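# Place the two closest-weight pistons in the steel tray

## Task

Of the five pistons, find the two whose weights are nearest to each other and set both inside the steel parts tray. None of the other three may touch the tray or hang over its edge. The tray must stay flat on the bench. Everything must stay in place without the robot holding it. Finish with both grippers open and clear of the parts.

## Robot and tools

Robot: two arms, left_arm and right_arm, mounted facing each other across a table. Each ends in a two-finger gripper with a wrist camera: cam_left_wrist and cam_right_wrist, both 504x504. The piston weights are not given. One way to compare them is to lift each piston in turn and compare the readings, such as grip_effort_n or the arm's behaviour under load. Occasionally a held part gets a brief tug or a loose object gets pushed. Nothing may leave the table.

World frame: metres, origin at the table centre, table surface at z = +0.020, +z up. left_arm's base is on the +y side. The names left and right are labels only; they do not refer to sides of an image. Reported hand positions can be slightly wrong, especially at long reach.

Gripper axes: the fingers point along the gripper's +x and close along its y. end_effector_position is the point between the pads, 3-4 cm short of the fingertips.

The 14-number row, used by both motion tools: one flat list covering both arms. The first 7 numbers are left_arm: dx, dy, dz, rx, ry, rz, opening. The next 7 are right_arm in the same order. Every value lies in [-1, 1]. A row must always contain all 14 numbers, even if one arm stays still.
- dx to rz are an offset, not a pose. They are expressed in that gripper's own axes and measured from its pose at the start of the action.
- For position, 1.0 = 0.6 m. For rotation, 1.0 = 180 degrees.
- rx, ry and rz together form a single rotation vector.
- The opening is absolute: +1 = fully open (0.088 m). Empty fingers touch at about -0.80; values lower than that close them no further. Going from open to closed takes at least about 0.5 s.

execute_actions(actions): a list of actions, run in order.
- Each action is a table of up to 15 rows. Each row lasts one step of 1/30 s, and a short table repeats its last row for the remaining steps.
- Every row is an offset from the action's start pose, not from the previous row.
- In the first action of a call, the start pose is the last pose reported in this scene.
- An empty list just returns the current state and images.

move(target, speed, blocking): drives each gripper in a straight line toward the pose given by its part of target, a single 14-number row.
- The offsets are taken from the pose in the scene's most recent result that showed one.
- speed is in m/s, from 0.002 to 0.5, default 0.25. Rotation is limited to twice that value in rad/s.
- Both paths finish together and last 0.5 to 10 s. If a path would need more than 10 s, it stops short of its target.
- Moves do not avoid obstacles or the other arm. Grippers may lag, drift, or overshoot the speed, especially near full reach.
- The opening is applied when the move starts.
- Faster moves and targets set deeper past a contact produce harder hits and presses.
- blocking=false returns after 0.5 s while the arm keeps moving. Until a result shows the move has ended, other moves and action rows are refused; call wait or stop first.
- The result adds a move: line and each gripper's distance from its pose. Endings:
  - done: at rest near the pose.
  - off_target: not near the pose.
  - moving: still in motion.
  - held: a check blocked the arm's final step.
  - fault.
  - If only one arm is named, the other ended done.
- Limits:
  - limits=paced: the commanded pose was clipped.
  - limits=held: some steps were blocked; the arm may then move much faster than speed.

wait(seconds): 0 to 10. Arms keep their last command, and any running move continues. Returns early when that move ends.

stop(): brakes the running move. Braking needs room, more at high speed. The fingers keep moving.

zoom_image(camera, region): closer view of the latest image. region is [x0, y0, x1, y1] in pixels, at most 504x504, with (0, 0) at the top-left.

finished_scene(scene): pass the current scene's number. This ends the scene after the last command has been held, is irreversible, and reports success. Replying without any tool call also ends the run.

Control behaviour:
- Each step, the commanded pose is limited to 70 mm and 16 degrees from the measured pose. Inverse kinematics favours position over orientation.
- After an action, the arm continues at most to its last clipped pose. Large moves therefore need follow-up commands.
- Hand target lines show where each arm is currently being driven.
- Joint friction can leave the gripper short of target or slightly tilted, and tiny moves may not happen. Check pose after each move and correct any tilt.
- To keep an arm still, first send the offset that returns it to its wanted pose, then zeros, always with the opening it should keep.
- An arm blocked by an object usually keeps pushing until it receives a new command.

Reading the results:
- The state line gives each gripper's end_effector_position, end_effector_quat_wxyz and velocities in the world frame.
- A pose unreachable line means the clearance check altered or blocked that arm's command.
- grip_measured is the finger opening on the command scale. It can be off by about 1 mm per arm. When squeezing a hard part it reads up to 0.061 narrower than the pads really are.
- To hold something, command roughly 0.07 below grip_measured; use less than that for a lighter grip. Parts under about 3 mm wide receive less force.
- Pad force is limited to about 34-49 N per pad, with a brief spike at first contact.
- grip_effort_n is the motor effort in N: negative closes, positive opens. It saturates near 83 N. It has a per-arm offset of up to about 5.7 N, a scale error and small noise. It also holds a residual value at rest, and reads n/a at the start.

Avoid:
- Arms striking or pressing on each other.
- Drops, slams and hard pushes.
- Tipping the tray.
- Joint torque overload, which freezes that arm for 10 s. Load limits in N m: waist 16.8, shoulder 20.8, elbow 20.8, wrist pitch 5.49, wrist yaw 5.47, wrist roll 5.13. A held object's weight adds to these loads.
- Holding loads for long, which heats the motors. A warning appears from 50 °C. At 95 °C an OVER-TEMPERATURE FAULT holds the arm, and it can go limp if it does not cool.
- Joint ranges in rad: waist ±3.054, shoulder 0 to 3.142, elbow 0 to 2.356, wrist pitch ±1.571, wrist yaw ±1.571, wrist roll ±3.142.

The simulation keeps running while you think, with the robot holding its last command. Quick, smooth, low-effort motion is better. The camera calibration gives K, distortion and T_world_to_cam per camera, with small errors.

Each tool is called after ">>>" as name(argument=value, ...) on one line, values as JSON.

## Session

>>> execute_actions(actions=[])

Scene clock: 0.00 s.
left_arm: end_effector_position=(+0.1555, +0.2484, +0.2890) grip_measured=+0.836 grip_effort_n=n/a end_effector_quat_wxyz=(-0.386, +0.117, -0.907, -0.119) end_effector_velocity=(-0.002, +0.002, +0.001) end_effector_angular_velocity=(+0.009, +0.010, +0.004) | right_arm: end_effector_position=(+0.1252, -0.4561, +0.3795) grip_measured=+0.819 grip_effort_n=n/a end_effector_quat_wxyz=(+0.628, -0.570, +0.375, +0.373) end_effector_velocity=(+0.000, +0.003, +0.000) end_effector_angular_velocity=(+0.018, -0.002, +0.014)
Joint positions: left_arm=[ 0.599  1.322  0.968 -1.37   0.742 -1.53   0.08 ] | right_arm=[-0.994  1.432  1.583 -1.27   0.079 -1.256  0.079]
Joint velocities: left_arm=[-0.002 -0.002 -0.002 -0.007  0.007 -0.007 -0.   ] | right_arm=[-0.002 -0.002 -0.002  0.007 -0.022 -0.007 -0.   ]
Motor temperatures (°C, as the motors report them): left_arm=[30 30 32 31 30 31] | right_arm=[28 34 33 30 31 29]
Heat: left arm: hottest elbow 32 °C (+0.0 °C/min); right arm: hottest shoulder 34 °C (+0.0 °C/min).
Hand target (left_arm): +0.155, +0.248, +0.289; +0.386, -0.117, +0.907, +0.119
Hand target (right_arm): +0.125, -0.456, +0.380; +0.628, -0.570, +0.375, +0.373
camera_calibration (this result's frames):
cam_left_wrist: T_world_to_cam=[[0.3359, -0.935166, -0.112405, 0.211164], [-0.350657, -0.234918, 0.906561, -0.124633], [-0.874192, -0.265098, -0.406832, 0.387558], [0, 0, 0, 1]] pos_world=[0.224167, 0.270936, 0.294394]
cam_right_wrist: T_world_to_cam=[[0.891555, -0.0314586, 0.451819, -0.290303], [-0.171362, -0.946854, 0.272216, -0.481129], [0.419243, -0.32012, -0.849563, 0.206528], [0, 0, 0, 1]] pos_world=[0.0897884, -0.398578, 0.437594]

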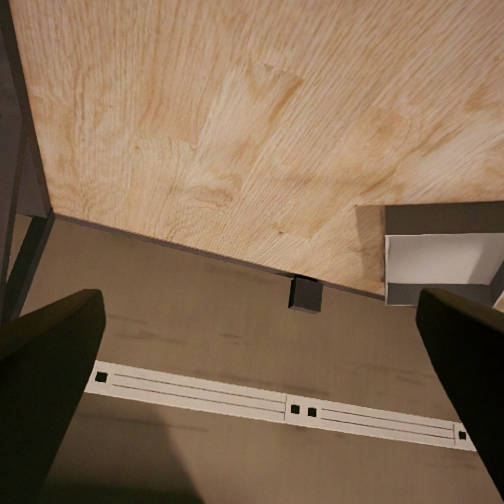

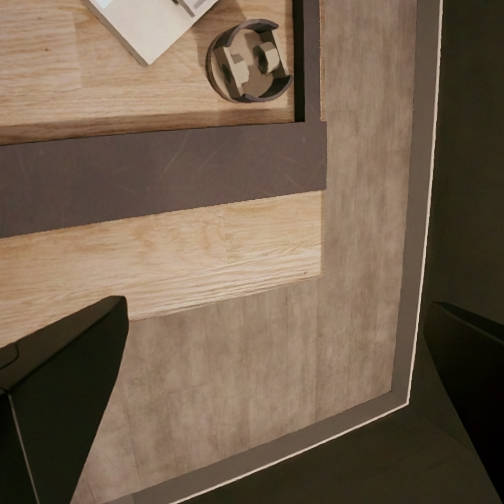

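>>> move(target=[0.012,-0.068,-0.258,0.73,-0.419,-0.186,1,-0.03,0.15,0.2,0.066,-0.105,0.132,1], speed=0.5)

Scene clock: 8.23 s.
left_arm: end_effector_position=(+0.0580, +0.1605, +0.3841) grip_measured=+0.997 grip_effort_n=12.3 end_effector_quat_wxyz=(+0.638, +0.160, +0.085, -0.749) end_effector_velocity=(-0.000, +0.002, -0.003) end_effector_angular_velocity=(+0.005, -0.023, -0.017) | right_arm: end_effector_position=(+0.0436, -0.3306, +0.3715) grip_measured=+0.979 grip_effort_n=20.7 end_effector_quat_wxyz=(+0.653, -0.347, +0.402, +0.540) end_effector_velocity=(-0.009, -0.001, -0.002) end_effector_angular_velocity=(-0.003, +0.039, +0.016)
Joint positions: left_arm=[-0.387  0.983  0.761 -0.177 -0.467 -0.105  0.088] | right_arm=[-0.694  1.455  1.584 -1.369 -0.313 -0.775  0.087]
Joint velocities: left_arm=[-0.002 -0.007 -0.007 -0.007  0.007  0.022 -0.   ] | right_arm=[ 0.002 -0.002 -0.002 -0.037 -0.022 -0.007 -0.   ]
Motor temperatures (°C, as the motors report them): left_arm=[30 31 33 31 30 31] | right_arm=[28 34 34 30 31 29]
Heat: left arm: hottest elbow 33 °C (+7.3 °C/min); right arm: hottest shoulder 34 °C (+0.0 °C/min).
Hand target (left_arm): +0.059, +0.162, +0.383; +0.636, +0.159, +0.084, -0.750
Hand target (right_arm): +0.043, -0.330, +0.366; +0.648, -0.345, +0.410, +0.541
Off the commanded pose (left_arm): 0.002 m, 0 deg.
Off the commanded pose (right_arm): 0.007 m, 1 deg.
move: done
camera_calibration (this result's frames):
cam_left_wrist: T_world_to_cam=[[-0.979198, 0.196354, -0.0511569, 0.0435112], [0.172198, 0.670791, -0.721378, 0.183914], [-0.10733, -0.715181, -0.690649, 0.45454], [0, 0, 0, 1]] pos_world=[0.0597222, 0.193167, 0.448825]
cam_right_wrist: T_world_to_cam=[[0.988015, -0.146251, 0.0493757, -0.102611], [-0.141797, -0.986318, -0.0840902, -0.25608], [0.0609984, 0.076081, -0.995234, 0.474832], [0, 0, 0, 1]] pos_world=[0.0361053, -0.303709, 0.456102]

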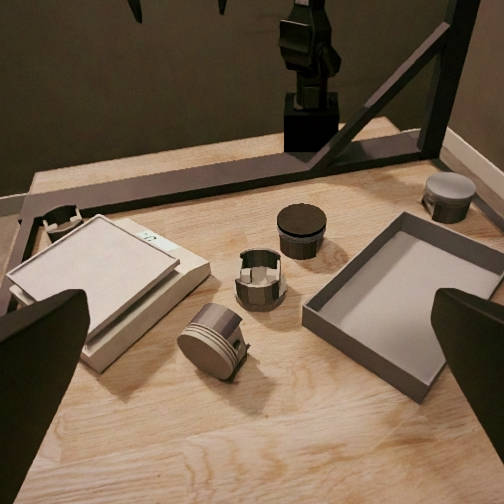

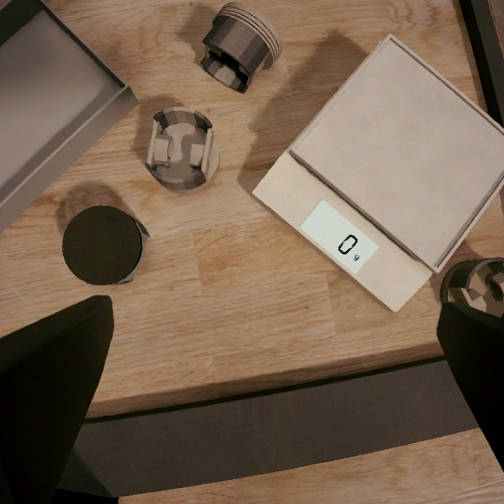

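>>> move(target=[-0.05,0,0,0,0,0,1,0.5,0.044,0.203,0.125,0,-0.06,1], speed=0.35)

Scene clock: 13.53 s.
left_arm: end_effector_position=(+0.0612, +0.1876, +0.3890) grip_measured=+0.997 grip_effort_n=12.3 end_effector_quat_wxyz=(+0.636, +0.167, +0.085, -0.749) end_effector_velocity=(+0.007, -0.001, -0.001) end_effector_angular_velocity=(-0.004, -0.010, +0.038) | right_arm: end_effector_position=(+0.0617, -0.0919, +0.1558) grip_measured=+0.979 grip_effort_n=20.7 end_effector_quat_wxyz=(+0.756, -0.247, +0.466, +0.389) end_effector_velocity=(+0.000, +0.000, -0.004) end_effector_angular_velocity=(-0.001, +0.004, +0.007)
Joint positions: left_arm=[-0.467  0.888  0.76  -0.302 -0.536 -0.14   0.088] | right_arm=[-0.176  2.151  1.558 -0.522  0.068  0.112  0.087]
Joint velocities: left_arm=[ 0.002 -0.002 -0.002 -0.007 -0.037 -0.007  0.   ] | right_arm=[-0.002  0.007 -0.002  0.007 -0.007 -0.007 -0.   ]
Motor temperatures (°C, as the motors report them): left_arm=[30 31 34 32 30 31] | right_arm=[28 35 35 31 31 29]
Heat: left arm: hottest elbow 34 °C (+8.9 °C/min); right arm: hottest shoulder 35 °C (+4.4 °C/min).
Hand target (left_arm): +0.062, +0.188, +0.394; +0.638, +0.160, +0.084, -0.749
Hand target (right_arm): +0.062, -0.089, +0.154; +0.756, -0.247, +0.466, +0.388
Off the commanded pose (left_arm): 0.006 m, 1 deg.
Off the commanded pose (right_arm): 0.004 m, 0 deg.
move: done
camera_calibration (this result's frames):
cam_left_wrist: T_world_to_cam=[[-0.977785, 0.201298, -0.0584345, 0.0434038], [0.182183, 0.678292, -0.711849, 0.163066], [-0.103658, -0.706682, -0.699897, 0.4794], [0, 0, 0, 1]] pos_world=[0.0624256, 0.21944, 0.454145]
cam_right_wrist: T_world_to_cam=[[0.834094, -0.550061, 0.0414675, -0.101333], [-0.544775, -0.833218, -0.0947043, 0.00439598], [0.0866446, 0.0564018, -0.994641, 0.237433], [0, 0, 0, 1]] pos_world=[0.0663437, -0.0654681, 0.240779]

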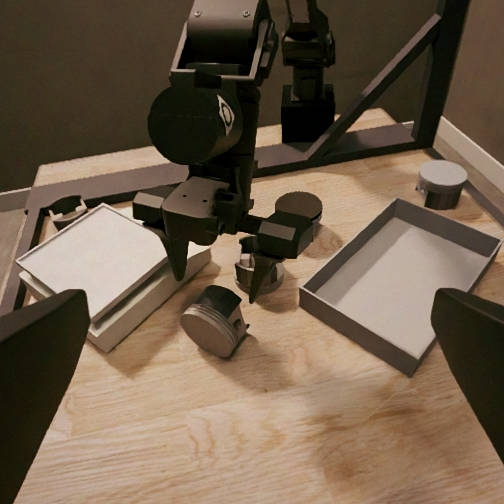

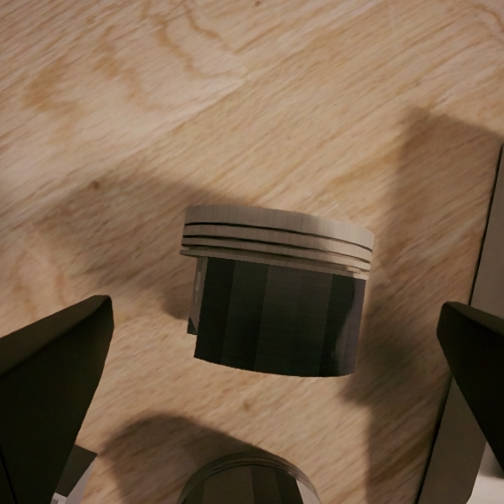

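>>> move(target=[0,0,0,0,0,0,1,0.13,-0.007,0.006,0.025,0,0,1], speed=0.1)

>>> move(target=[0,0,0,0,0,0,1,0,0,0,0,0,0,0.45])

>>> move(target=[0,0,0,0,0,0,1,-0.165,0,0.08,0,-0.01,0,0.45])

>>> move(target=[0,0,0,0,0,0,1,0.02,-0.275,0.075,0.045,-0.01,-0.03,0.45])

Scene clock: 18.60 s.
left_arm: end_effector_position=(+0.0612, +0.1876, +0.3890) grip_measured=+0.997 grip_effort_n=12.8 end_effector_quat_wxyz=(+0.636, +0.167, +0.086, -0.749) end_effector_velocity=(-0.001, +0.001, -0.002) end_effector_angular_velocity=(+0.009, +0.004, -0.006) | right_arm: end_effector_position=(+0.0844, -0.0659, +0.0902) grip_measured=+0.979 grip_effort_n=20.7 end_effector_quat_wxyz=(+0.764, -0.220, +0.480, +0.371) end_effector_velocity=(-0.000, -0.007, -0.007) end_effector_angular_velocity=(-0.027, +0.018, +0.002)
Joint positions: left_arm=[-0.467  0.888  0.76  -0.302 -0.536 -0.14   0.088] | right_arm=[-0.194  2.378  1.666 -0.403  0.061  0.169  0.087]
Joint velocities: left_arm=[-0.002 -0.002 -0.002 -0.007  0.007 -0.007  0.   ] | right_arm=[-0.007  0.007 -0.002 -0.022 -0.007 -0.007  0.   ]
Motor temperatures (°C, as the motors report them): left_arm=[30 31 34 32 30 31] | right_arm=[28 36 36 31 31 29]
Heat: left arm: hottest elbow 34 °C (+6.5 °C/min); right arm: hottest shoulder 36 °C (+6.5 °C/min).
Hand target (left_arm): +0.061, +0.188, +0.389; +0.636, +0.167, +0.086, -0.749
Hand target (right_arm): +0.087, -0.064, +0.087; +0.765, -0.217, +0.480, +0.370
Off the commanded pose (left_arm): 0.000 m, 0 deg.
Off the commanded pose (right_arm): 0.005 m, 0 deg.
move: done
camera_calibration (this result's frames):
cam_left_wrist: T_world_to_cam=[[-0.977834, 0.201167, -0.0580797, 0.0432932], [0.181839, 0.678354, -0.711878, 0.163087], [-0.103808, -0.70666, -0.699897, 0.479405], [0, 0, 0, 1]] pos_world=[0.0624441, 0.219437, 0.454147]
cam_right_wrist: T_world_to_cam=[[0.79701, -0.603885, 0.00994165, -0.100873], [-0.60046, -0.794045, -0.0945523, 0.0395096], [0.0649928, 0.0693895, -0.99547, 0.171454], [0, 0, 0, 1]] pos_world=[0.0929773, -0.0414402, 0.175416]

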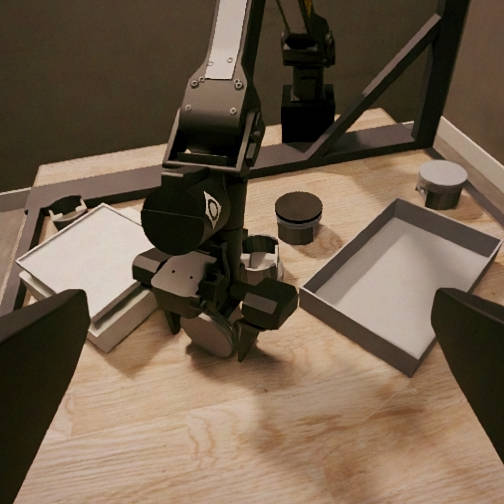

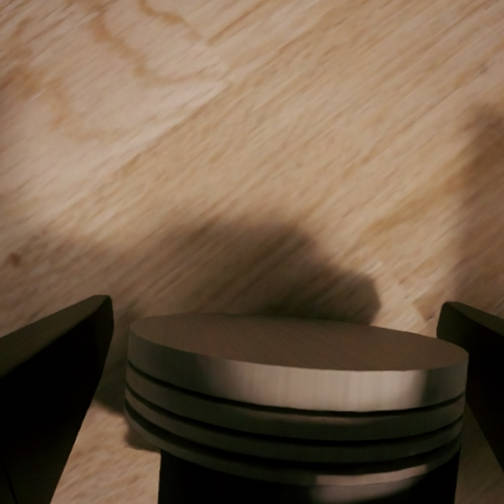

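Scene clock: 19.10 s.
left_arm: end_effector_position=(+0.0612, +0.1876, +0.3890) grip_measured=+0.997 grip_effort_n=12.3 end_effector_quat_wxyz=(+0.636, +0.167, +0.086, -0.749) end_effector_velocity=(-0.002, +0.000, +0.001) end_effector_angular_velocity=(-0.002, +0.014, -0.006) | right_arm: end_effector_position=(+0.0844, -0.0659, +0.0902) grip_measured=+0.597 grip_effort_n=-83.5 end_effector_quat_wxyz=(+0.764, -0.219, +0.480, +0.371) end_effector_velocity=(-0.001, -0.002, -0.000) end_effector_angular_velocity=(-0.001, +0.012, -0.006)
Joint positions: left_arm=[-0.467  0.888  0.76  -0.302 -0.536 -0.14   0.088] | right_arm=[-0.194  2.378  1.666 -0.403  0.061  0.17   0.068]
Joint velocities: left_arm=[-0.002 -0.002 -0.002  0.007  0.007 -0.007 -0.   ] | right_arm=[-0.002 -0.002 -0.002 -0.007 -0.007  0.007 -0.   ]
Motor temperatures (°C, as the motors report them): left_arm=[30 31 34 32 30 31] | right_arm=[28 36 36 31 31 29]
Heat: left arm: hottest elbow 34 °C (+6.3 °C/min); right arm: hottest shoulder 36 °C (+6.3 °C/min).
Hand target (left_arm): +0.061, +0.188, +0.389; +0.636, +0.167, +0.086, -0.749
Hand target (right_arm): +0.084, -0.066, +0.090; +0.764, -0.220, +0.480, +0.371
Off the commanded pose (left_arm): 0.000 m, 0 deg.
Off the commanded pose (right_arm): 0.000 m, 0 deg.
move: done
camera_calibration (this result's frames):
cam_left_wrist: T_world_to_cam=[[-0.977834, 0.201167, -0.0580797, 0.0432932], [0.181839, 0.678354, -0.711878, 0.163087], [-0.103808, -0.70666, -0.699897, 0.479405], [0, 0, 0, 1]] pos_world=[0.0624441, 0.219437, 0.454147]
cam_right_wrist: T_world_to_cam=[[0.796909, -0.604026, 0.00943362, -0.100771], [-0.600639, -0.793916, -0.0945005, 0.0395215], [0.0645702, 0.0696421, -0.99548, 0.171505], [0, 0, 0, 1]] pos_world=[0.0929692, -0.0414355, 0.175415]

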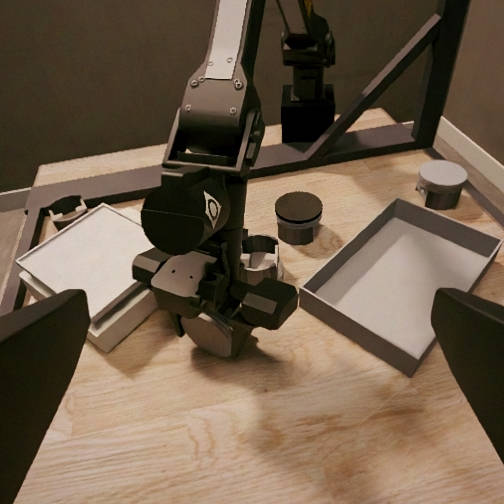

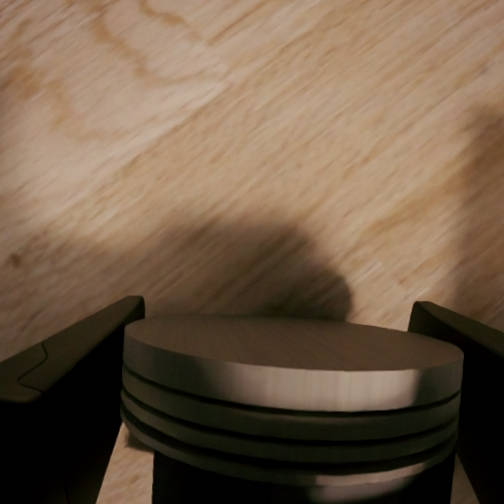

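Scene clock: 20.13 s.
left_arm: end_effector_position=(+0.0612, +0.1876, +0.3890) grip_measured=+0.997 grip_effort_n=11.9 end_effector_quat_wxyz=(+0.636, +0.167, +0.086, -0.749) end_effector_velocity=(+0.003, +0.000, +0.001) end_effector_angular_velocity=(-0.005, -0.015, +0.015) | right_arm: end_effector_position=(+0.0829, -0.0717, +0.1877) grip_measured=+0.597 grip_effort_n=-83.5 end_effector_quat_wxyz=(+0.765, -0.220, +0.478, +0.371) end_effector_velocity=(+0.004, +0.008, +0.015) end_effector_angular_velocity=(+0.027, -0.026, +0.006)
Joint positions: left_arm=[-0.467  0.888  0.76  -0.302 -0.536 -0.14   0.088] | right_arm=[-0.196  2.225  1.809 -0.696  0.062  0.166  0.068]
Joint velocities: left_arm=[-0.002 -0.002  0.002 -0.007 -0.022  0.007 -0.   ] | right_arm=[ 0.002 -0.002  0.042 -0.007  0.007 -0.007  0.   ]
Motor temperatures (°C, as the motors report them): left_arm=[30 31 34 32 30 31] | right_arm=[28 37 36 31 31 29]
Heat: left arm: hottest elbow 34 °C (+6.0 °C/min); right arm: hottest shoulder 37 °C (+8.9 °C/min).
Hand target (left_arm): +0.061, +0.188, +0.389; +0.636, +0.167, +0.086, -0.749
Hand target (right_arm): +0.087, -0.068, +0.200; +0.772, -0.214, +0.468, +0.374
Off the commanded pose (left_arm): 0.000 m, 0 deg.
Off the commanded pose (right_arm): 0.013 m, 2 deg.
move: off_target (right_arm)
camera_calibration (this result's frames):
cam_left_wrist: T_world_to_cam=[[-0.977834, 0.201167, -0.0580797, 0.0432932], [0.181839, 0.678354, -0.711878, 0.163087], [-0.103808, -0.70666, -0.699897, 0.479405], [0, 0, 0, 1]] pos_world=[0.0624441, 0.219437, 0.454147]
cam_right_wrist: T_world_to_cam=[[0.796939, -0.603942, 0.0119799, -0.104441], [-0.600212, -0.793941, -0.0969656, 0.0436542], [0.0680729, 0.0700851, -0.995216, 0.268814], [0, 0, 0, 1]] pos_world=[0.0911362, -0.0472574, 0.273012]

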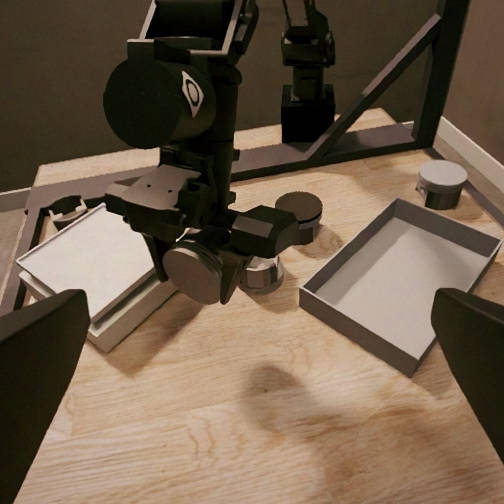

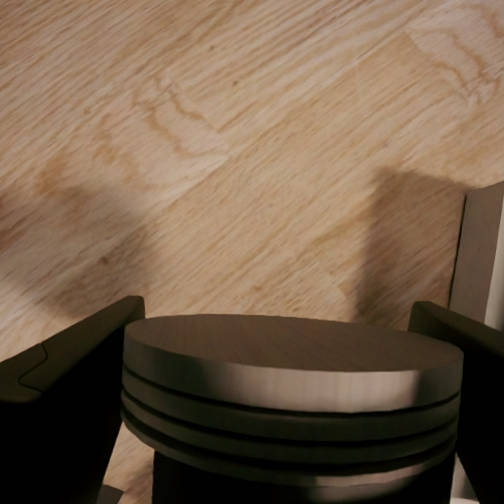

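Scene clock: 21.40 s.
left_arm: end_effector_position=(+0.0612, +0.1876, +0.3890) grip_measured=+0.997 grip_effort_n=11.9 end_effector_quat_wxyz=(+0.636, +0.167, +0.086, -0.749) end_effector_velocity=(+0.003, +0.000, -0.001) end_effector_angular_velocity=(+0.002, +0.009, +0.025) | right_arm: end_effector_position=(+0.2367, -0.1450, +0.1877) grip_measured=+0.597 grip_effort_n=-83.5 end_effector_quat_wxyz=(+0.800, -0.185, +0.487, +0.299) end_effector_velocity=(-0.003, -0.000, -0.002) end_effector_angular_velocity=(-0.010, +0.034, +0.014)
Joint positions: left_arm=[-0.467  0.888  0.76  -0.302 -0.536 -0.14   0.088] | right_arm=[-0.514  2.391  2.088 -0.792  0.018  0.026  0.068]
Joint velocities: left_arm=[-0.002 -0.002 -0.002 -0.007 -0.022 -0.022 -0.   ] | right_arm=[-0.002  0.017  0.037 -0.051 -0.022 -0.007 -0.   ]
Motor temperatures (°C, as the motors report them): left_arm=[30 31 35 33 30 31] | right_arm=[28 37 36 31 31 29]
Heat: left arm: hottest elbow 35 °C (+8.4 °C/min); right arm: hottest shoulder 37 °C (+8.4 °C/min).
Hand target (left_arm): +0.061, +0.188, +0.389; +0.636, +0.167, +0.086, -0.749
Hand target (right_arm): +0.240, -0.141, +0.192; +0.803, -0.183, +0.480, +0.302
Off the commanded pose (left_arm): 0.000 m, 0 deg.
Off the commanded pose (right_arm): 0.009 m, 1 deg.
move: off_target (right_arm)
camera_calibration (this result's frames):
cam_left_wrist: T_world_to_cam=[[-0.977834, 0.201167, -0.0580797, 0.0432932], [0.181839, 0.678354, -0.711878, 0.163087], [-0.103808, -0.70666, -0.699897, 0.479405], [0, 0, 0, 1]] pos_world=[0.0624441, 0.219437, 0.454147]
cam_right_wrist: T_world_to_cam=[[0.680343, -0.732044, 0.035296, -0.266641], [-0.725477, -0.679511, -0.109309, 0.126324], [0.104003, 0.0487611, -0.993381, 0.251562], [0, 0, 0, 1]] pos_world=[0.246889, -0.121621, 0.273117]

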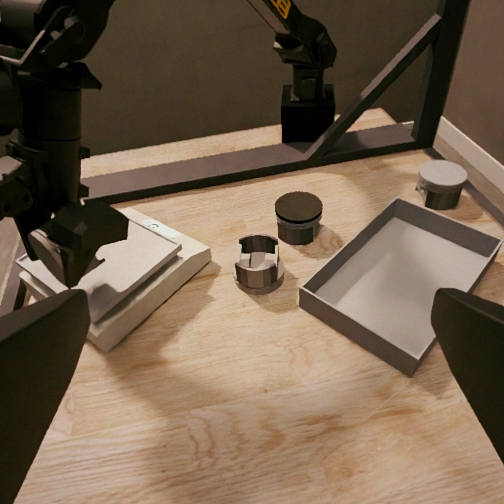

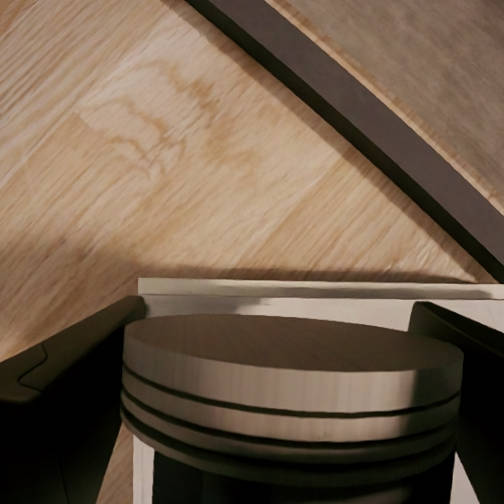

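>>> move(target=[0,0,0,0,0,0,1,0.052,0.02,-0.047,0,0,0,0.45], speed=0.05)

>>> move(target=[0,0,0,0,0,0,1,0,0,0,0,0,0,1])

>>> move(target=[0,0,0,0,0,0,1,-0.14,0,0,0,0,0,1])

>>> move(target=[0,0,0,0,0,0,1,-0.14,0.208,-0.5,0,0,0,1], speed=0.35)

>>> zoom_image(camera="cam_left_wrist", region=[110,190,210,270])

Scene clock: 25.87 s.
left_arm: end_effector_position=(+0.0612, +0.1876, +0.3890) grip_measured=+0.997 grip_effort_n=12.3 end_effector_quat_wxyz=(+0.636, +0.167, +0.086, -0.749) end_effector_velocity=(+0.000, -0.000, +0.001) end_effector_angular_velocity=(-0.005, +0.023, +0.012) | right_arm: end_effector_position=(+0.2283, -0.1447, +0.1522) grip_measured=+0.597 grip_effort_n=-83.5 end_effector_quat_wxyz=(+0.804, -0.184, +0.482, +0.296) end_effector_velocity=(-0.003, -0.003, -0.000) end_effector_angular_velocity=(+0.009, +0.005, -0.005)
Joint positions: left_arm=[-0.467  0.888  0.76  -0.302 -0.536 -0.14   0.088] | right_arm=[-0.499  2.378  1.916 -0.623  0.034  0.043  0.068]
Joint velocities: left_arm=[-0.002 -0.002 -0.002  0.007 -0.007 -0.022 -0.   ] | right_arm=[-0.002 -0.022 -0.042  0.022 -0.007  0.007 -0.   ]
Motor temperatures (°C, as the motors report them): left_arm=[30 31 35 33 30 31] | right_arm=[28 40 37 31 31 29]
Heat: left arm: hottest elbow 35 °C (+7.0 °C/min); right arm: hottest shoulder 40 °C (+13.9 °C/min).
Hand target (left_arm): +0.061, +0.188, +0.389; +0.636, +0.167, +0.086, -0.749
Hand target (right_arm): +0.220, -0.143, +0.147; +0.799, -0.185, +0.487, +0.299
Off the commanded pose (left_arm): 0.000 m, 0 deg.
Off the commanded pose (right_arm): 0.009 m, 1 deg.
move: off_target (right_arm)
camera_calibration (this result's frames):
cam_left_wrist: T_world_to_cam=[[-0.977834, 0.201167, -0.0580797, 0.0432932], [0.181839, 0.678354, -0.711878, 0.163087], [-0.103808, -0.70666, -0.699897, 0.479405], [0, 0, 0, 1]] pos_world=[0.0624441, 0.219437, 0.454147]
cam_right_wrist: T_world_to_cam=[[0.674154, -0.737429, 0.0414104, -0.259791], [-0.729226, -0.673459, -0.121173, 0.120083], [0.117245, 0.0514916, -0.991767, 0.214236], [0, 0, 0, 1]] pos_world=[0.237588, -0.121738, 0.237781]

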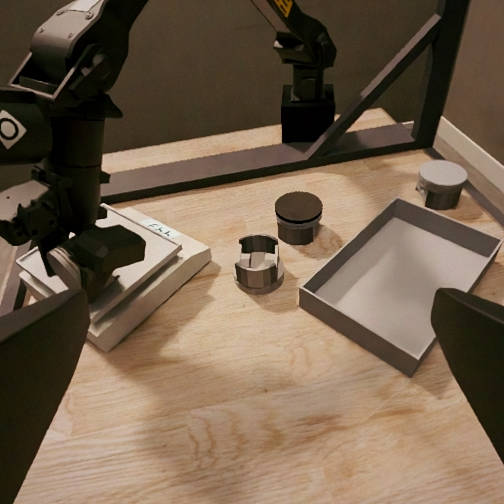

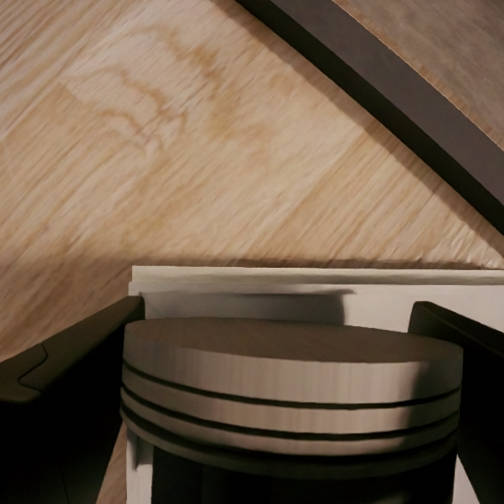

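Scene clock: 26.57 s.
left_arm: end_effector_position=(+0.0612, +0.1876, +0.3890) grip_measured=+0.997 grip_effort_n=12.3 end_effector_quat_wxyz=(+0.636, +0.167, +0.086, -0.749) end_effector_velocity=(+0.003, +0.001, -0.004) end_effector_angular_velocity=(+0.015, -0.010, +0.012) | right_arm: end_effector_position=(+0.2281, -0.1445, +0.1521) grip_measured=+0.976 grip_effort_n=20.7 end_effector_quat_wxyz=(+0.804, -0.183, +0.482, +0.296) end_effector_velocity=(-0.004, -0.004, -0.004) end_effector_angular_velocity=(-0.022, +0.017, +0.020)
Joint positions: left_arm=[-0.467  0.888  0.76  -0.302 -0.536 -0.14   0.088] | right_arm=[-0.499  2.378  1.915 -0.622  0.034  0.043  0.087]
Joint velocities: left_arm=[ 0.002 -0.002 -0.002 -0.022 -0.007 -0.007  0.   ] | right_arm=[-0.002 -0.002 -0.007 -0.022 -0.007 -0.022  0.001]
Motor temperatures (°C, as the motors report them): left_arm=[30 31 35 33 30 31] | right_arm=[28 40 37 31 31 29]
Heat: left arm: hottest elbow 35 °C (+6.8 °C/min); right arm: hottest shoulder 40 °C (+13.6 °C/min).
Hand target (left_arm): +0.061, +0.188, +0.389; +0.636, +0.167, +0.086, -0.749
Hand target (right_arm): +0.228, -0.145, +0.152; +0.804, -0.183, +0.482, +0.296
Off the commanded pose (left_arm): 0.000 m, 0 deg.
Off the commanded pose (right_arm): 0.000 m, 0 deg.
move: done
camera_calibration (this result's frames):
cam_left_wrist: T_world_to_cam=[[-0.977834, 0.201167, -0.0580797, 0.0432932], [0.181839, 0.678354, -0.711878, 0.163087], [-0.103808, -0.70666, -0.699897, 0.479405], [0, 0, 0, 1]] pos_world=[0.0624441, 0.219437, 0.454147]
cam_right_wrist: T_world_to_cam=[[0.674321, -0.737306, 0.040886, -0.259457], [-0.729085, -0.673543, -0.121554, 0.120139], [0.117161, 0.0521574, -0.991742, 0.214297], [0, 0, 0, 1]] pos_world=[0.237442, -0.121557, 0.237739]

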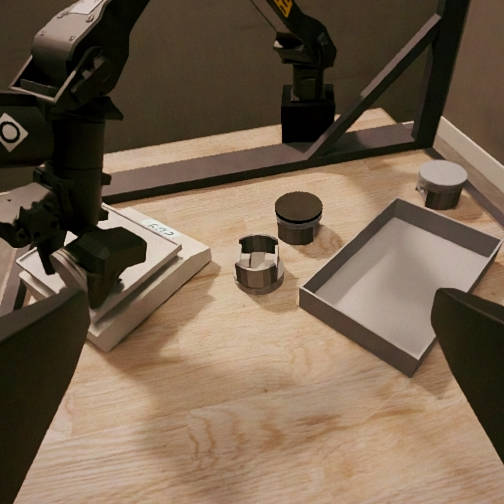

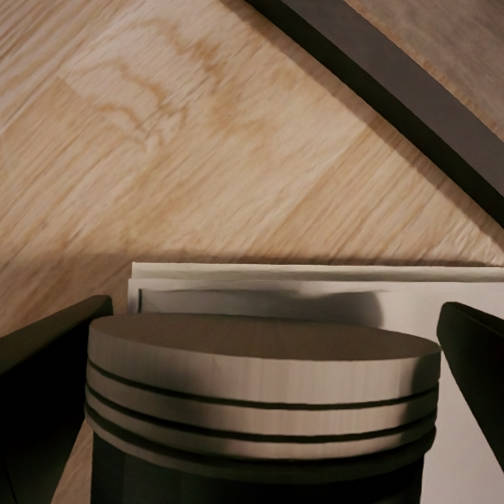

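Scene clock: 27.60 s.
left_arm: end_effector_position=(+0.0612, +0.1876, +0.3890) grip_measured=+0.997 grip_effort_n=11.9 end_effector_quat_wxyz=(+0.636, +0.167, +0.086, -0.749) end_effector_velocity=(+0.004, +0.002, -0.009) end_effector_angular_velocity=(+0.032, -0.010, +0.017) | right_arm: end_effector_position=(+0.2023, -0.1680, +0.2260) grip_measured=+0.979 grip_effort_n=20.7 end_effector_quat_wxyz=(+0.805, -0.182, +0.480, +0.297) end_effector_velocity=(+0.003, +0.002, +0.003) end_effector_angular_velocity=(+0.017, -0.014, +0.007)
Joint positions: left_arm=[-0.467  0.888  0.76  -0.302 -0.536 -0.14   0.088] | right_arm=[-0.497  2.171  1.861 -0.769  0.034  0.045  0.087]
Joint velocities: left_arm=[ 0.002 -0.002 -0.007 -0.037 -0.007 -0.022 -0.   ] | right_arm=[-0.002 -0.002 -0.002  0.022 -0.007 -0.007 -0.   ]
Motor temperatures (°C, as the motors report them): left_arm=[30 31 35 33 30 31] | right_arm=[28 41 37 31 31 29]
Heat: left arm: hottest elbow 35 °C (+6.5 °C/min); right arm: hottest shoulder 41 °C (+15.2 °C/min).
Hand target (left_arm): +0.061, +0.188, +0.389; +0.636, +0.167, +0.086, -0.749
Hand target (right_arm): +0.199, -0.170, +0.227; +0.804, -0.183, +0.482, +0.296
Off the commanded pose (left_arm): 0.000 m, 0 deg.
Off the commanded pose (right_arm): 0.005 m, 0 deg.
move: done
camera_calibration (this result's frames):
cam_left_wrist: T_world_to_cam=[[-0.977834, 0.201167, -0.0580797, 0.0432932], [0.181839, 0.678354, -0.711878, 0.163087], [-0.103808, -0.70666, -0.699897, 0.479405], [0, 0, 0, 1]] pos_world=[0.0624441, 0.219437, 0.454147]
cam_right_wrist: T_world_to_cam=[[0.674456, -0.737211, 0.0403703, -0.262279], [-0.728377, -0.673323, -0.126897, 0.0955232], [0.120732, 0.0561813, -0.991094, 0.291588], [0, 0, 0, 1]] pos_world=[0.211269, -0.145419, 0.311701]

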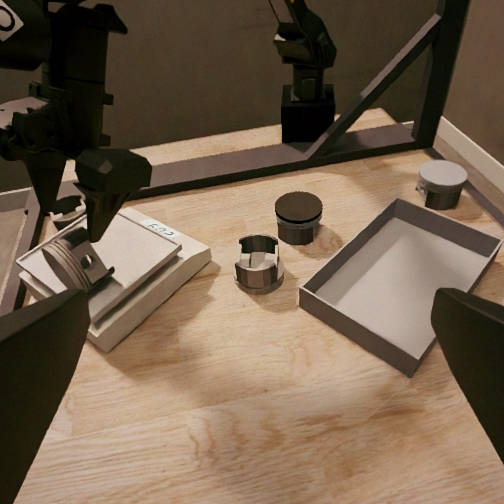

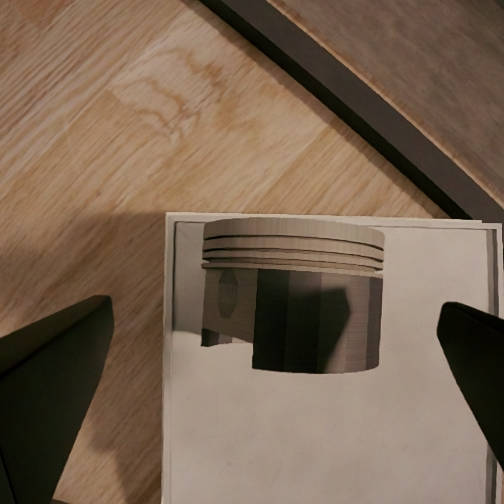

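Scene clock: 29.30 s.
left_arm: end_effector_position=(+0.0612, +0.1876, +0.3890) grip_measured=+0.997 grip_effort_n=12.3 end_effector_quat_wxyz=(+0.636, +0.167, +0.086, -0.749) end_effector_velocity=(+0.000, +0.000, -0.001) end_effector_angular_velocity=(+0.002, -0.014, +0.002) | right_arm: end_effector_position=(-0.1102, -0.2650, +0.1633) grip_measured=+0.979 grip_effort_n=20.7 end_effector_quat_wxyz=(+0.805, -0.176, +0.479, +0.302) end_effector_velocity=(-0.003, -0.005, -0.000) end_effector_angular_velocity=(-0.015, -0.003, +0.003)
Joint positions: left_arm=[-0.467  0.888  0.76  -0.302 -0.536 -0.14   0.088] | right_arm=[ 0.241  1.373  0.646 -0.474  0.344  0.728  0.087]
Joint velocities: left_arm=[-0.002  0.002  0.002 -0.007 -0.007  0.007 -0.   ] | right_arm=[ 0.012 -0.012 -0.007 -0.022  0.007  0.007 -0.   ]
Motor temperatures (°C, as the motors report them): left_arm=[30 31 35 33 30 31] | right_arm=[28 41 37 31 31 29]
Heat: left arm: hottest elbow 35 °C (+6.1 °C/min); right arm: hottest shoulder 41 °C (+14.3 °C/min).
Hand target (left_arm): +0.061, +0.188, +0.389; +0.636, +0.167, +0.086, -0.749
Hand target (right_arm): -0.111, -0.269, +0.161; +0.805, -0.179, +0.480, +0.299
Off the commanded pose (left_arm): 0.000 m, 0 deg.
Off the commanded pose (right_arm): 0.010 m, 1 deg.
move: off_target (right_arm)
camera_calibration (this result's frames):
cam_left_wrist: T_world_to_cam=[[-0.977834, 0.201167, -0.0580797, 0.0432932], [0.181839, 0.678354, -0.711878, 0.163087], [-0.103808, -0.70666, -0.699897, 0.479405], [0, 0, 0, 1]] pos_world=[0.0624441, 0.219437, 0.454147]
cam_right_wrist: T_world_to_cam=[[0.675962, -0.73647, 0.0262177, -0.11784], [-0.727746, -0.672711, -0.133587, -0.20407], [0.11602, 0.07122, -0.99069, 0.276094], [0, 0, 0, 1]] pos_world=[-0.100888, -0.243729, 0.249352]

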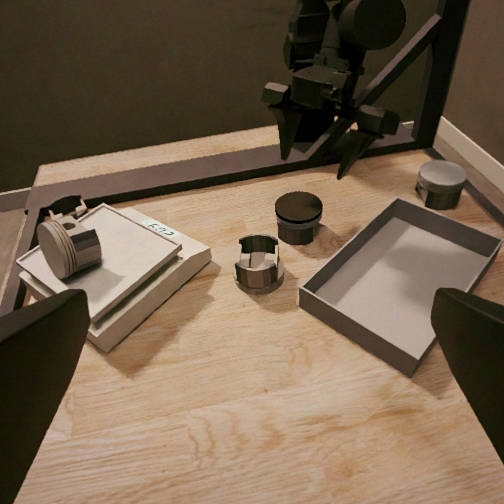

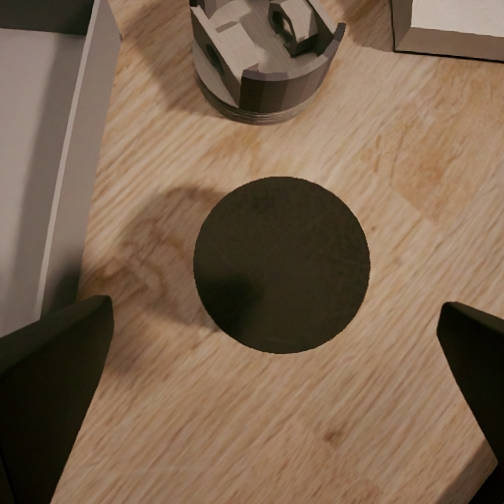

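Region (110, 190, 210, 270) of cam_left_wrist's 504x504 image, scaled by 5.040, with more detail than that image has; it fills the top 403 rows of this view, and the rest is white.

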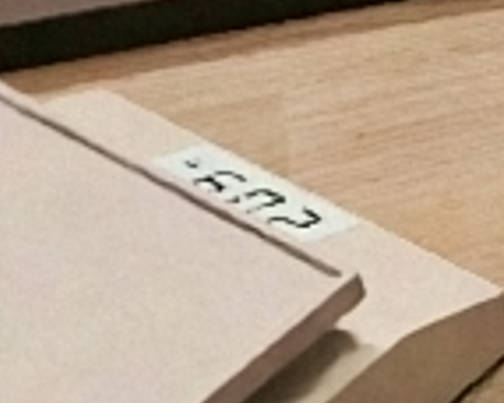

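>>> move(target=[0,-0.1,0.12,0,0.04,0.05,1,0.165,-0.016,-0.022,0,0,0,1], speed=0.12)

>>> move(target=[0,0,0,0,0,0,1,0,0,0,0,0,0,0.45])

>>> move(target=[0,0,0,0,0,0,1,-0.175,0,0.095,0,0,0,0.45])

>>> zoom_image(camera="cam_left_wrist", region=[60,150,300,330])

>>> move(target=[0,0,0,0,0,0,1,0.165,-0.347,0.335,0,-0.01,0,0.45], speed=0.3)

Scene clock: 36.67 s.
left_arm: end_effector_position=(-0.0061, +0.1750, +0.4484) grip_measured=+0.997 grip_effort_n=12.3 end_effector_quat_wxyz=(+0.684, +0.222, +0.111, -0.686) end_effector_velocity=(+0.001, +0.001, -0.001) end_effector_angular_velocity=(+0.019, -0.017, +0.013) | right_arm: end_effector_position=(-0.0776, -0.2449, +0.0736) grip_measured=+0.979 grip_effort_n=20.7 end_effector_quat_wxyz=(+0.808, -0.171, +0.476, +0.304) end_effector_velocity=(+0.001, +0.000, -0.002) end_effector_angular_velocity=(-0.004, +0.005, +0.002)
Joint positions: left_arm=[-0.703  1.325  1.363 -0.797 -0.846 -0.447  0.088] | right_arm=[0.111 1.765 0.54  0.077 0.297 0.602 0.087]
Joint velocities: left_arm=[-0.002  0.017  0.027 -0.051 -0.007 -0.022 -0.   ] | right_arm=[-0.007  0.012  0.002  0.007 -0.007 -0.007 -0.   ]
Motor temperatures (°C, as the motors report them): left_arm=[30 31 36 34 30 31] | right_arm=[28 40 37 31 31 29]
Heat: left arm: hottest elbow 36 °C (+6.5 °C/min); right arm: hottest shoulder 40 °C (+9.8 °C/min).
Hand target (left_arm): -0.008, +0.174, +0.451; +0.686, +0.220, +0.111, -0.685
Hand target (right_arm): -0.078, -0.249, +0.069; +0.806, -0.176, +0.479, +0.301
Off the commanded pose (left_arm): 0.003 m, 0 deg.
Off the commanded pose (right_arm): 0.005 m, 1 deg.
move: done
camera_calibration (this result's frames):
cam_left_wrist: T_world_to_cam=[[-0.990598, 0.0606359, -0.122629, 0.0369783], [0.124538, 0.770668, -0.624949, 0.170579], [0.056612, -0.634346, -0.770974, 0.525309], [0, 0, 0, 1]] pos_world=[-0.0143518, 0.199526, 0.516137]
cam_right_wrist: T_world_to_cam=[[0.675309, -0.737277, 0.019504, -0.122463], [-0.727705, -0.670379, -0.145041, -0.177337], [0.12001, 0.083754, -0.989233, 0.185212], [0, 0, 0, 1]] pos_world=[-0.0685753, -0.224684, 0.159885]

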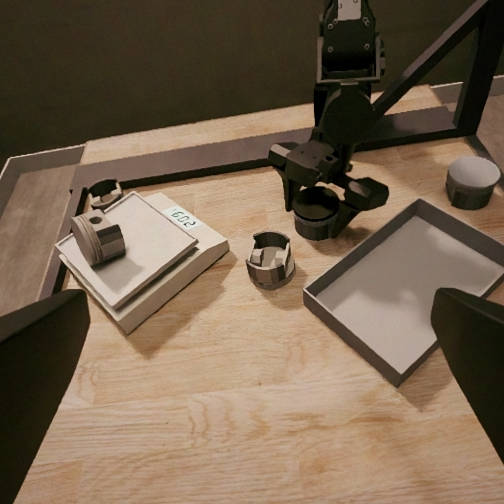

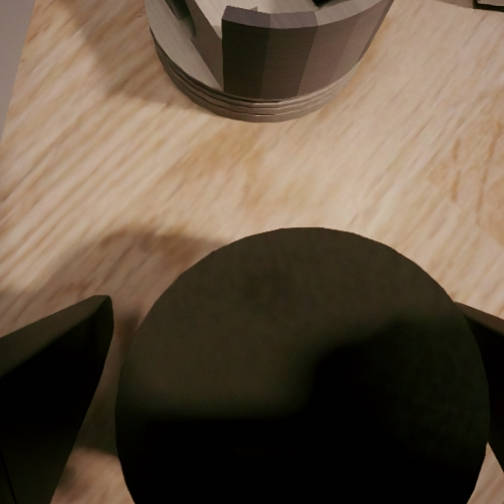

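Scene clock: 37.17 s.
left_arm: end_effector_position=(-0.0061, +0.1750, +0.4484) grip_measured=+0.997 grip_effort_n=12.3 end_effector_quat_wxyz=(+0.684, +0.222, +0.111, -0.686) end_effector_velocity=(-0.000, -0.000, +0.003) end_effector_angular_velocity=(-0.011, +0.014, +0.006) | right_arm: end_effector_position=(-0.0774, -0.2449, +0.0735) grip_measured=+0.560 grip_effort_n=-83.5 end_effector_quat_wxyz=(+0.808, -0.171, +0.475, +0.304) end_effector_velocity=(-0.000, -0.003, -0.002) end_effector_angular_velocity=(-0.016, -0.007, +0.006)
Joint positions: left_arm=[-0.703  1.325  1.363 -0.798 -0.846 -0.447  0.088] | right_arm=[0.111 1.765 0.54  0.077 0.297 0.602 0.066]
Joint velocities: left_arm=[-0.002 -0.002  0.002  0.007 -0.007 -0.007 -0.   ] | right_arm=[ 0.002  0.002 -0.002 -0.007  0.007 -0.007 -0.   ]
Motor temperatures (°C, as the motors report them): left_arm=[30 31 36 34 30 31] | right_arm=[28 40 37 31 31 29]
Heat: left arm: hottest elbow 36 °C (+6.5 °C/min); right arm: hottest shoulder 40 °C (+9.7 °C/min).
Hand target (left_arm): -0.006, +0.175, +0.448; +0.684, +0.222, +0.111, -0.686
Hand target (right_arm): -0.078, -0.245, +0.074; +0.808, -0.171, +0.476, +0.304
Off the commanded pose (left_arm): 0.000 m, 0 deg.
Off the commanded pose (right_arm): 0.000 m, 0 deg.
move: done
camera_calibration (this result's frames):
cam_left_wrist: T_world_to_cam=[[-0.990612, 0.0604886, -0.122591, 0.0369422], [0.124387, 0.770818, -0.624794, 0.170498], [0.0567021, -0.634178, -0.771105, 0.525306], [0, 0, 0, 1]] pos_world=[-0.0143982, 0.19948, 0.516121]
cam_right_wrist: T_world_to_cam=[[0.675026, -0.737516, 0.0202512, -0.122785], [-0.72783, -0.670156, -0.145445, -0.177147], [0.120839, 0.0834397, -0.989159, 0.185131], [0, 0, 0, 1]] pos_world=[-0.0684212, -0.224719, 0.159845]

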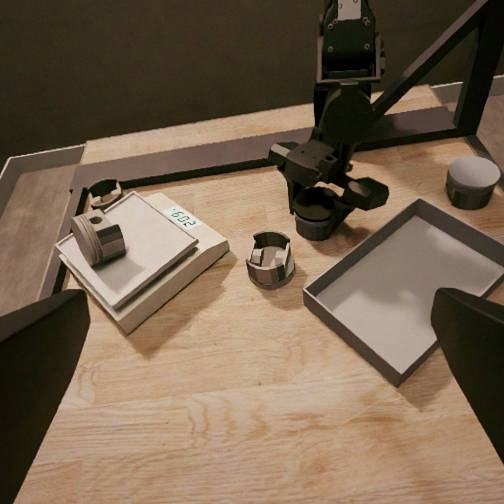

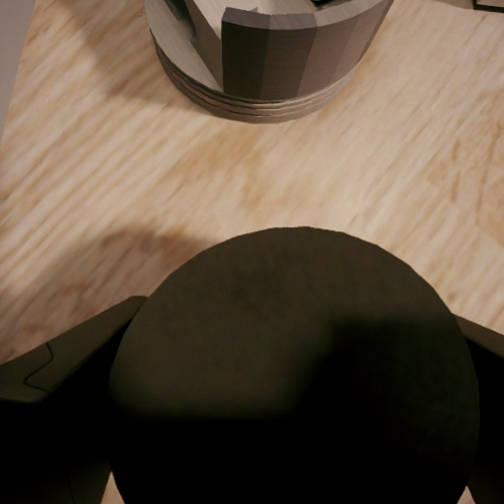

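Scene clock: 38.33 s.
left_arm: end_effector_position=(-0.0061, +0.1750, +0.4484) grip_measured=+0.997 grip_effort_n=11.9 end_effector_quat_wxyz=(+0.684, +0.222, +0.111, -0.686) end_effector_velocity=(+0.002, -0.000, +0.001) end_effector_angular_velocity=(-0.014, -0.000, +0.017) | right_arm: end_effector_position=(-0.0781, -0.2529, +0.1836) grip_measured=+0.560 grip_effort_n=-83.5 end_effector_quat_wxyz=(+0.803, -0.184, +0.482, +0.298) end_effector_velocity=(-0.001, -0.003, +0.003) end_effector_angular_velocity=(-0.018, +0.008, +0.007)
Joint positions: left_arm=[-0.703  1.325  1.363 -0.798 -0.846 -0.447  0.088] | right_arm=[ 0.107  1.404  0.76  -0.534  0.295  0.594  0.066]
Joint velocities: left_arm=[-0.002 -0.002 -0.007  0.007 -0.022 -0.007  0.   ] | right_arm=[-0.002 -0.007  0.012 -0.037 -0.007 -0.007 -0.001]
Motor temperatures (°C, as the motors report them): left_arm=[30 31 36 34 30 31] | right_arm=[28 40 37 31 31 29]
Heat: left arm: hottest elbow 36 °C (+6.3 °C/min); right arm: hottest shoulder 40 °C (+9.4 °C/min).
Hand target (left_arm): -0.006, +0.175, +0.448; +0.684, +0.222, +0.111, -0.686
Hand target (right_arm): -0.077, -0.247, +0.194; +0.808, -0.172, +0.475, +0.304
Off the commanded pose (left_arm): 0.000 m, 0 deg.
Off the commanded pose (right_arm): 0.011 m, 2 deg.
move: off_target (right_arm)
camera_calibration (this result's frames):
cam_left_wrist: T_world_to_cam=[[-0.990612, 0.0604886, -0.122591, 0.0369422], [0.124387, 0.770818, -0.624794, 0.170498], [0.0567021, -0.634178, -0.771105, 0.525306], [0, 0, 0, 1]] pos_world=[-0.0143982, 0.19948, 0.516121]
cam_right_wrist: T_world_to_cam=[[0.677939, -0.734059, 0.0394493, -0.132864], [-0.726004, -0.676993, -0.12082, -0.173098], [0.115396, 0.0532682, -0.99189, 0.287156], [0, 0, 0, 1]] pos_world=[-0.068733, -0.230012, 0.269155]

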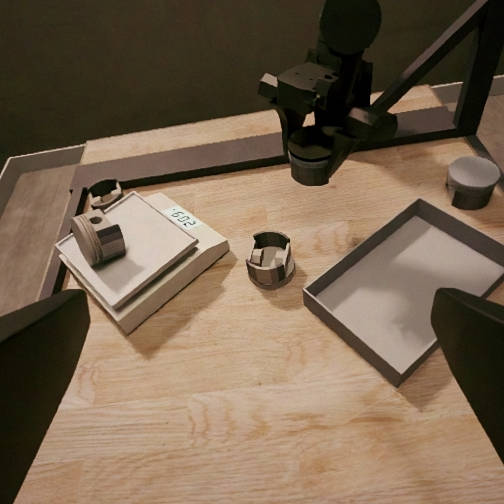

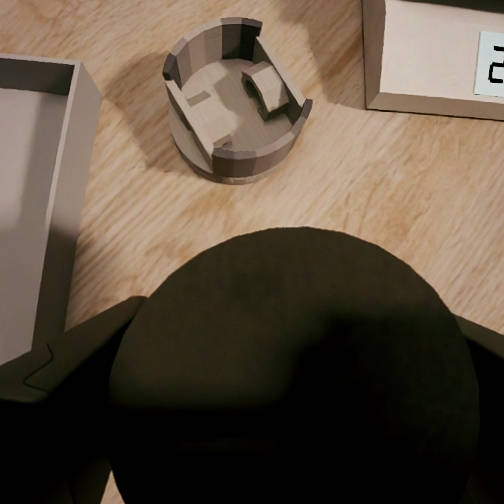

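Region (60, 150, 300, 330) of cam_left_wrist's 504x504 image, scaled by 2.100, with more detail than that image has; it fills the top 378 rows of this view, and the rest is white.

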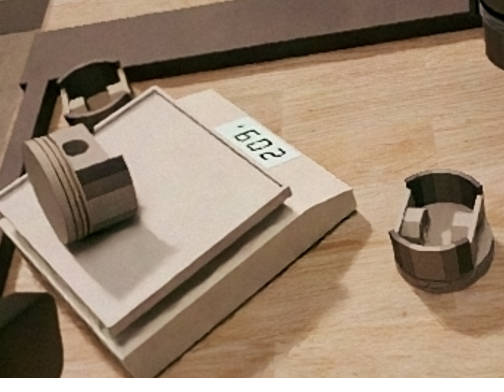

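Scene clock: 40.10 s.
left_arm: end_effector_position=(-0.0061, +0.1750, +0.4484) grip_measured=+0.997 grip_effort_n=11.9 end_effector_quat_wxyz=(+0.684, +0.222, +0.111, -0.686) end_effector_velocity=(-0.001, +0.003, -0.002) end_effector_angular_velocity=(+0.013, +0.008, -0.003) | right_arm: end_effector_position=(+0.2242, -0.2708, +0.1851) grip_measured=+0.560 grip_effort_n=-83.5 end_effector_quat_wxyz=(+0.809, -0.184, +0.475, +0.294) end_effector_velocity=(+0.000, -0.003, -0.001) end_effector_angular_velocity=(-0.006, +0.016, +0.003)
Joint positions: left_arm=[-0.703  1.325  1.363 -0.798 -0.846 -0.447  0.088] | right_arm=[-0.715  2.017  1.457 -0.512 -0.06  -0.148  0.066]
Joint velocities: left_arm=[-0.007 -0.002  0.002 -0.022  0.007 -0.022 -0.   ] | right_arm=[-0.007  0.007  0.012 -0.022 -0.007 -0.007 -0.   ]
Motor temperatures (°C, as the motors report them): left_arm=[30 31 36 34 30 31] | right_arm=[28 40 37 31 31 29]
Heat: left arm: hottest elbow 36 °C (+6.0 °C/min); right arm: hottest shoulder 40 °C (+9.0 °C/min).
Hand target (left_arm): -0.006, +0.175, +0.448; +0.684, +0.222, +0.111, -0.686
Hand target (right_arm): +0.228, -0.266, +0.188; +0.811, -0.183, +0.469, +0.298
Off the commanded pose (left_arm): 0.000 m, 0 deg.
Off the commanded pose (right_arm): 0.011 m, 1 deg.
move: off_target (right_arm)
camera_calibration (this result's frames):
cam_left_wrist: T_world_to_cam=[[-0.990612, 0.0604886, -0.122591, 0.0369422], [0.124387, 0.770818, -0.624794, 0.170498], [0.0567021, -0.634178, -0.771105, 0.525306], [0, 0, 0, 1]] pos_world=[-0.0143982, 0.19948, 0.516121]
cam_right_wrist: T_world_to_cam=[[0.671207, -0.739581, 0.0500138, -0.352922], [-0.729175, -0.670889, -0.134949, 0.0394509], [0.133359, 0.0541096, -0.98959, 0.25054], [0, 0, 0, 1]] pos_world=[0.232239, -0.248104, 0.270906]

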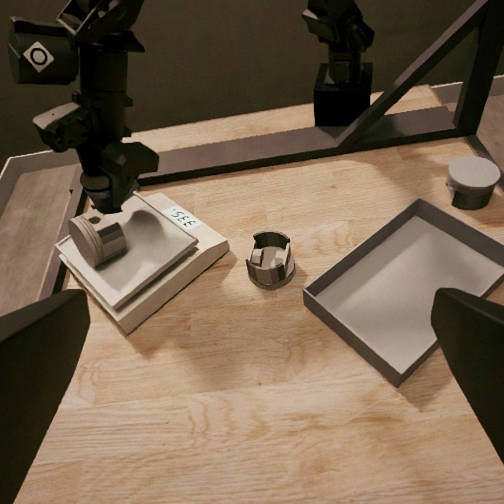

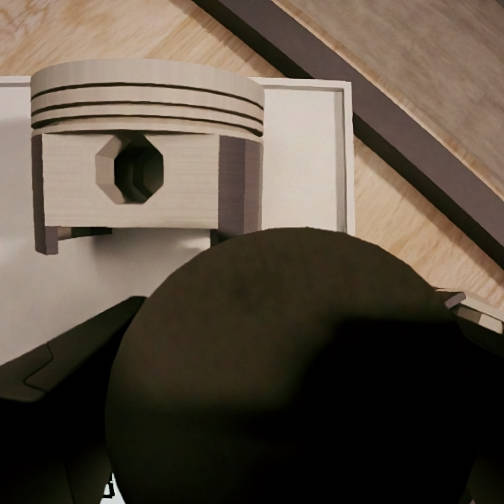

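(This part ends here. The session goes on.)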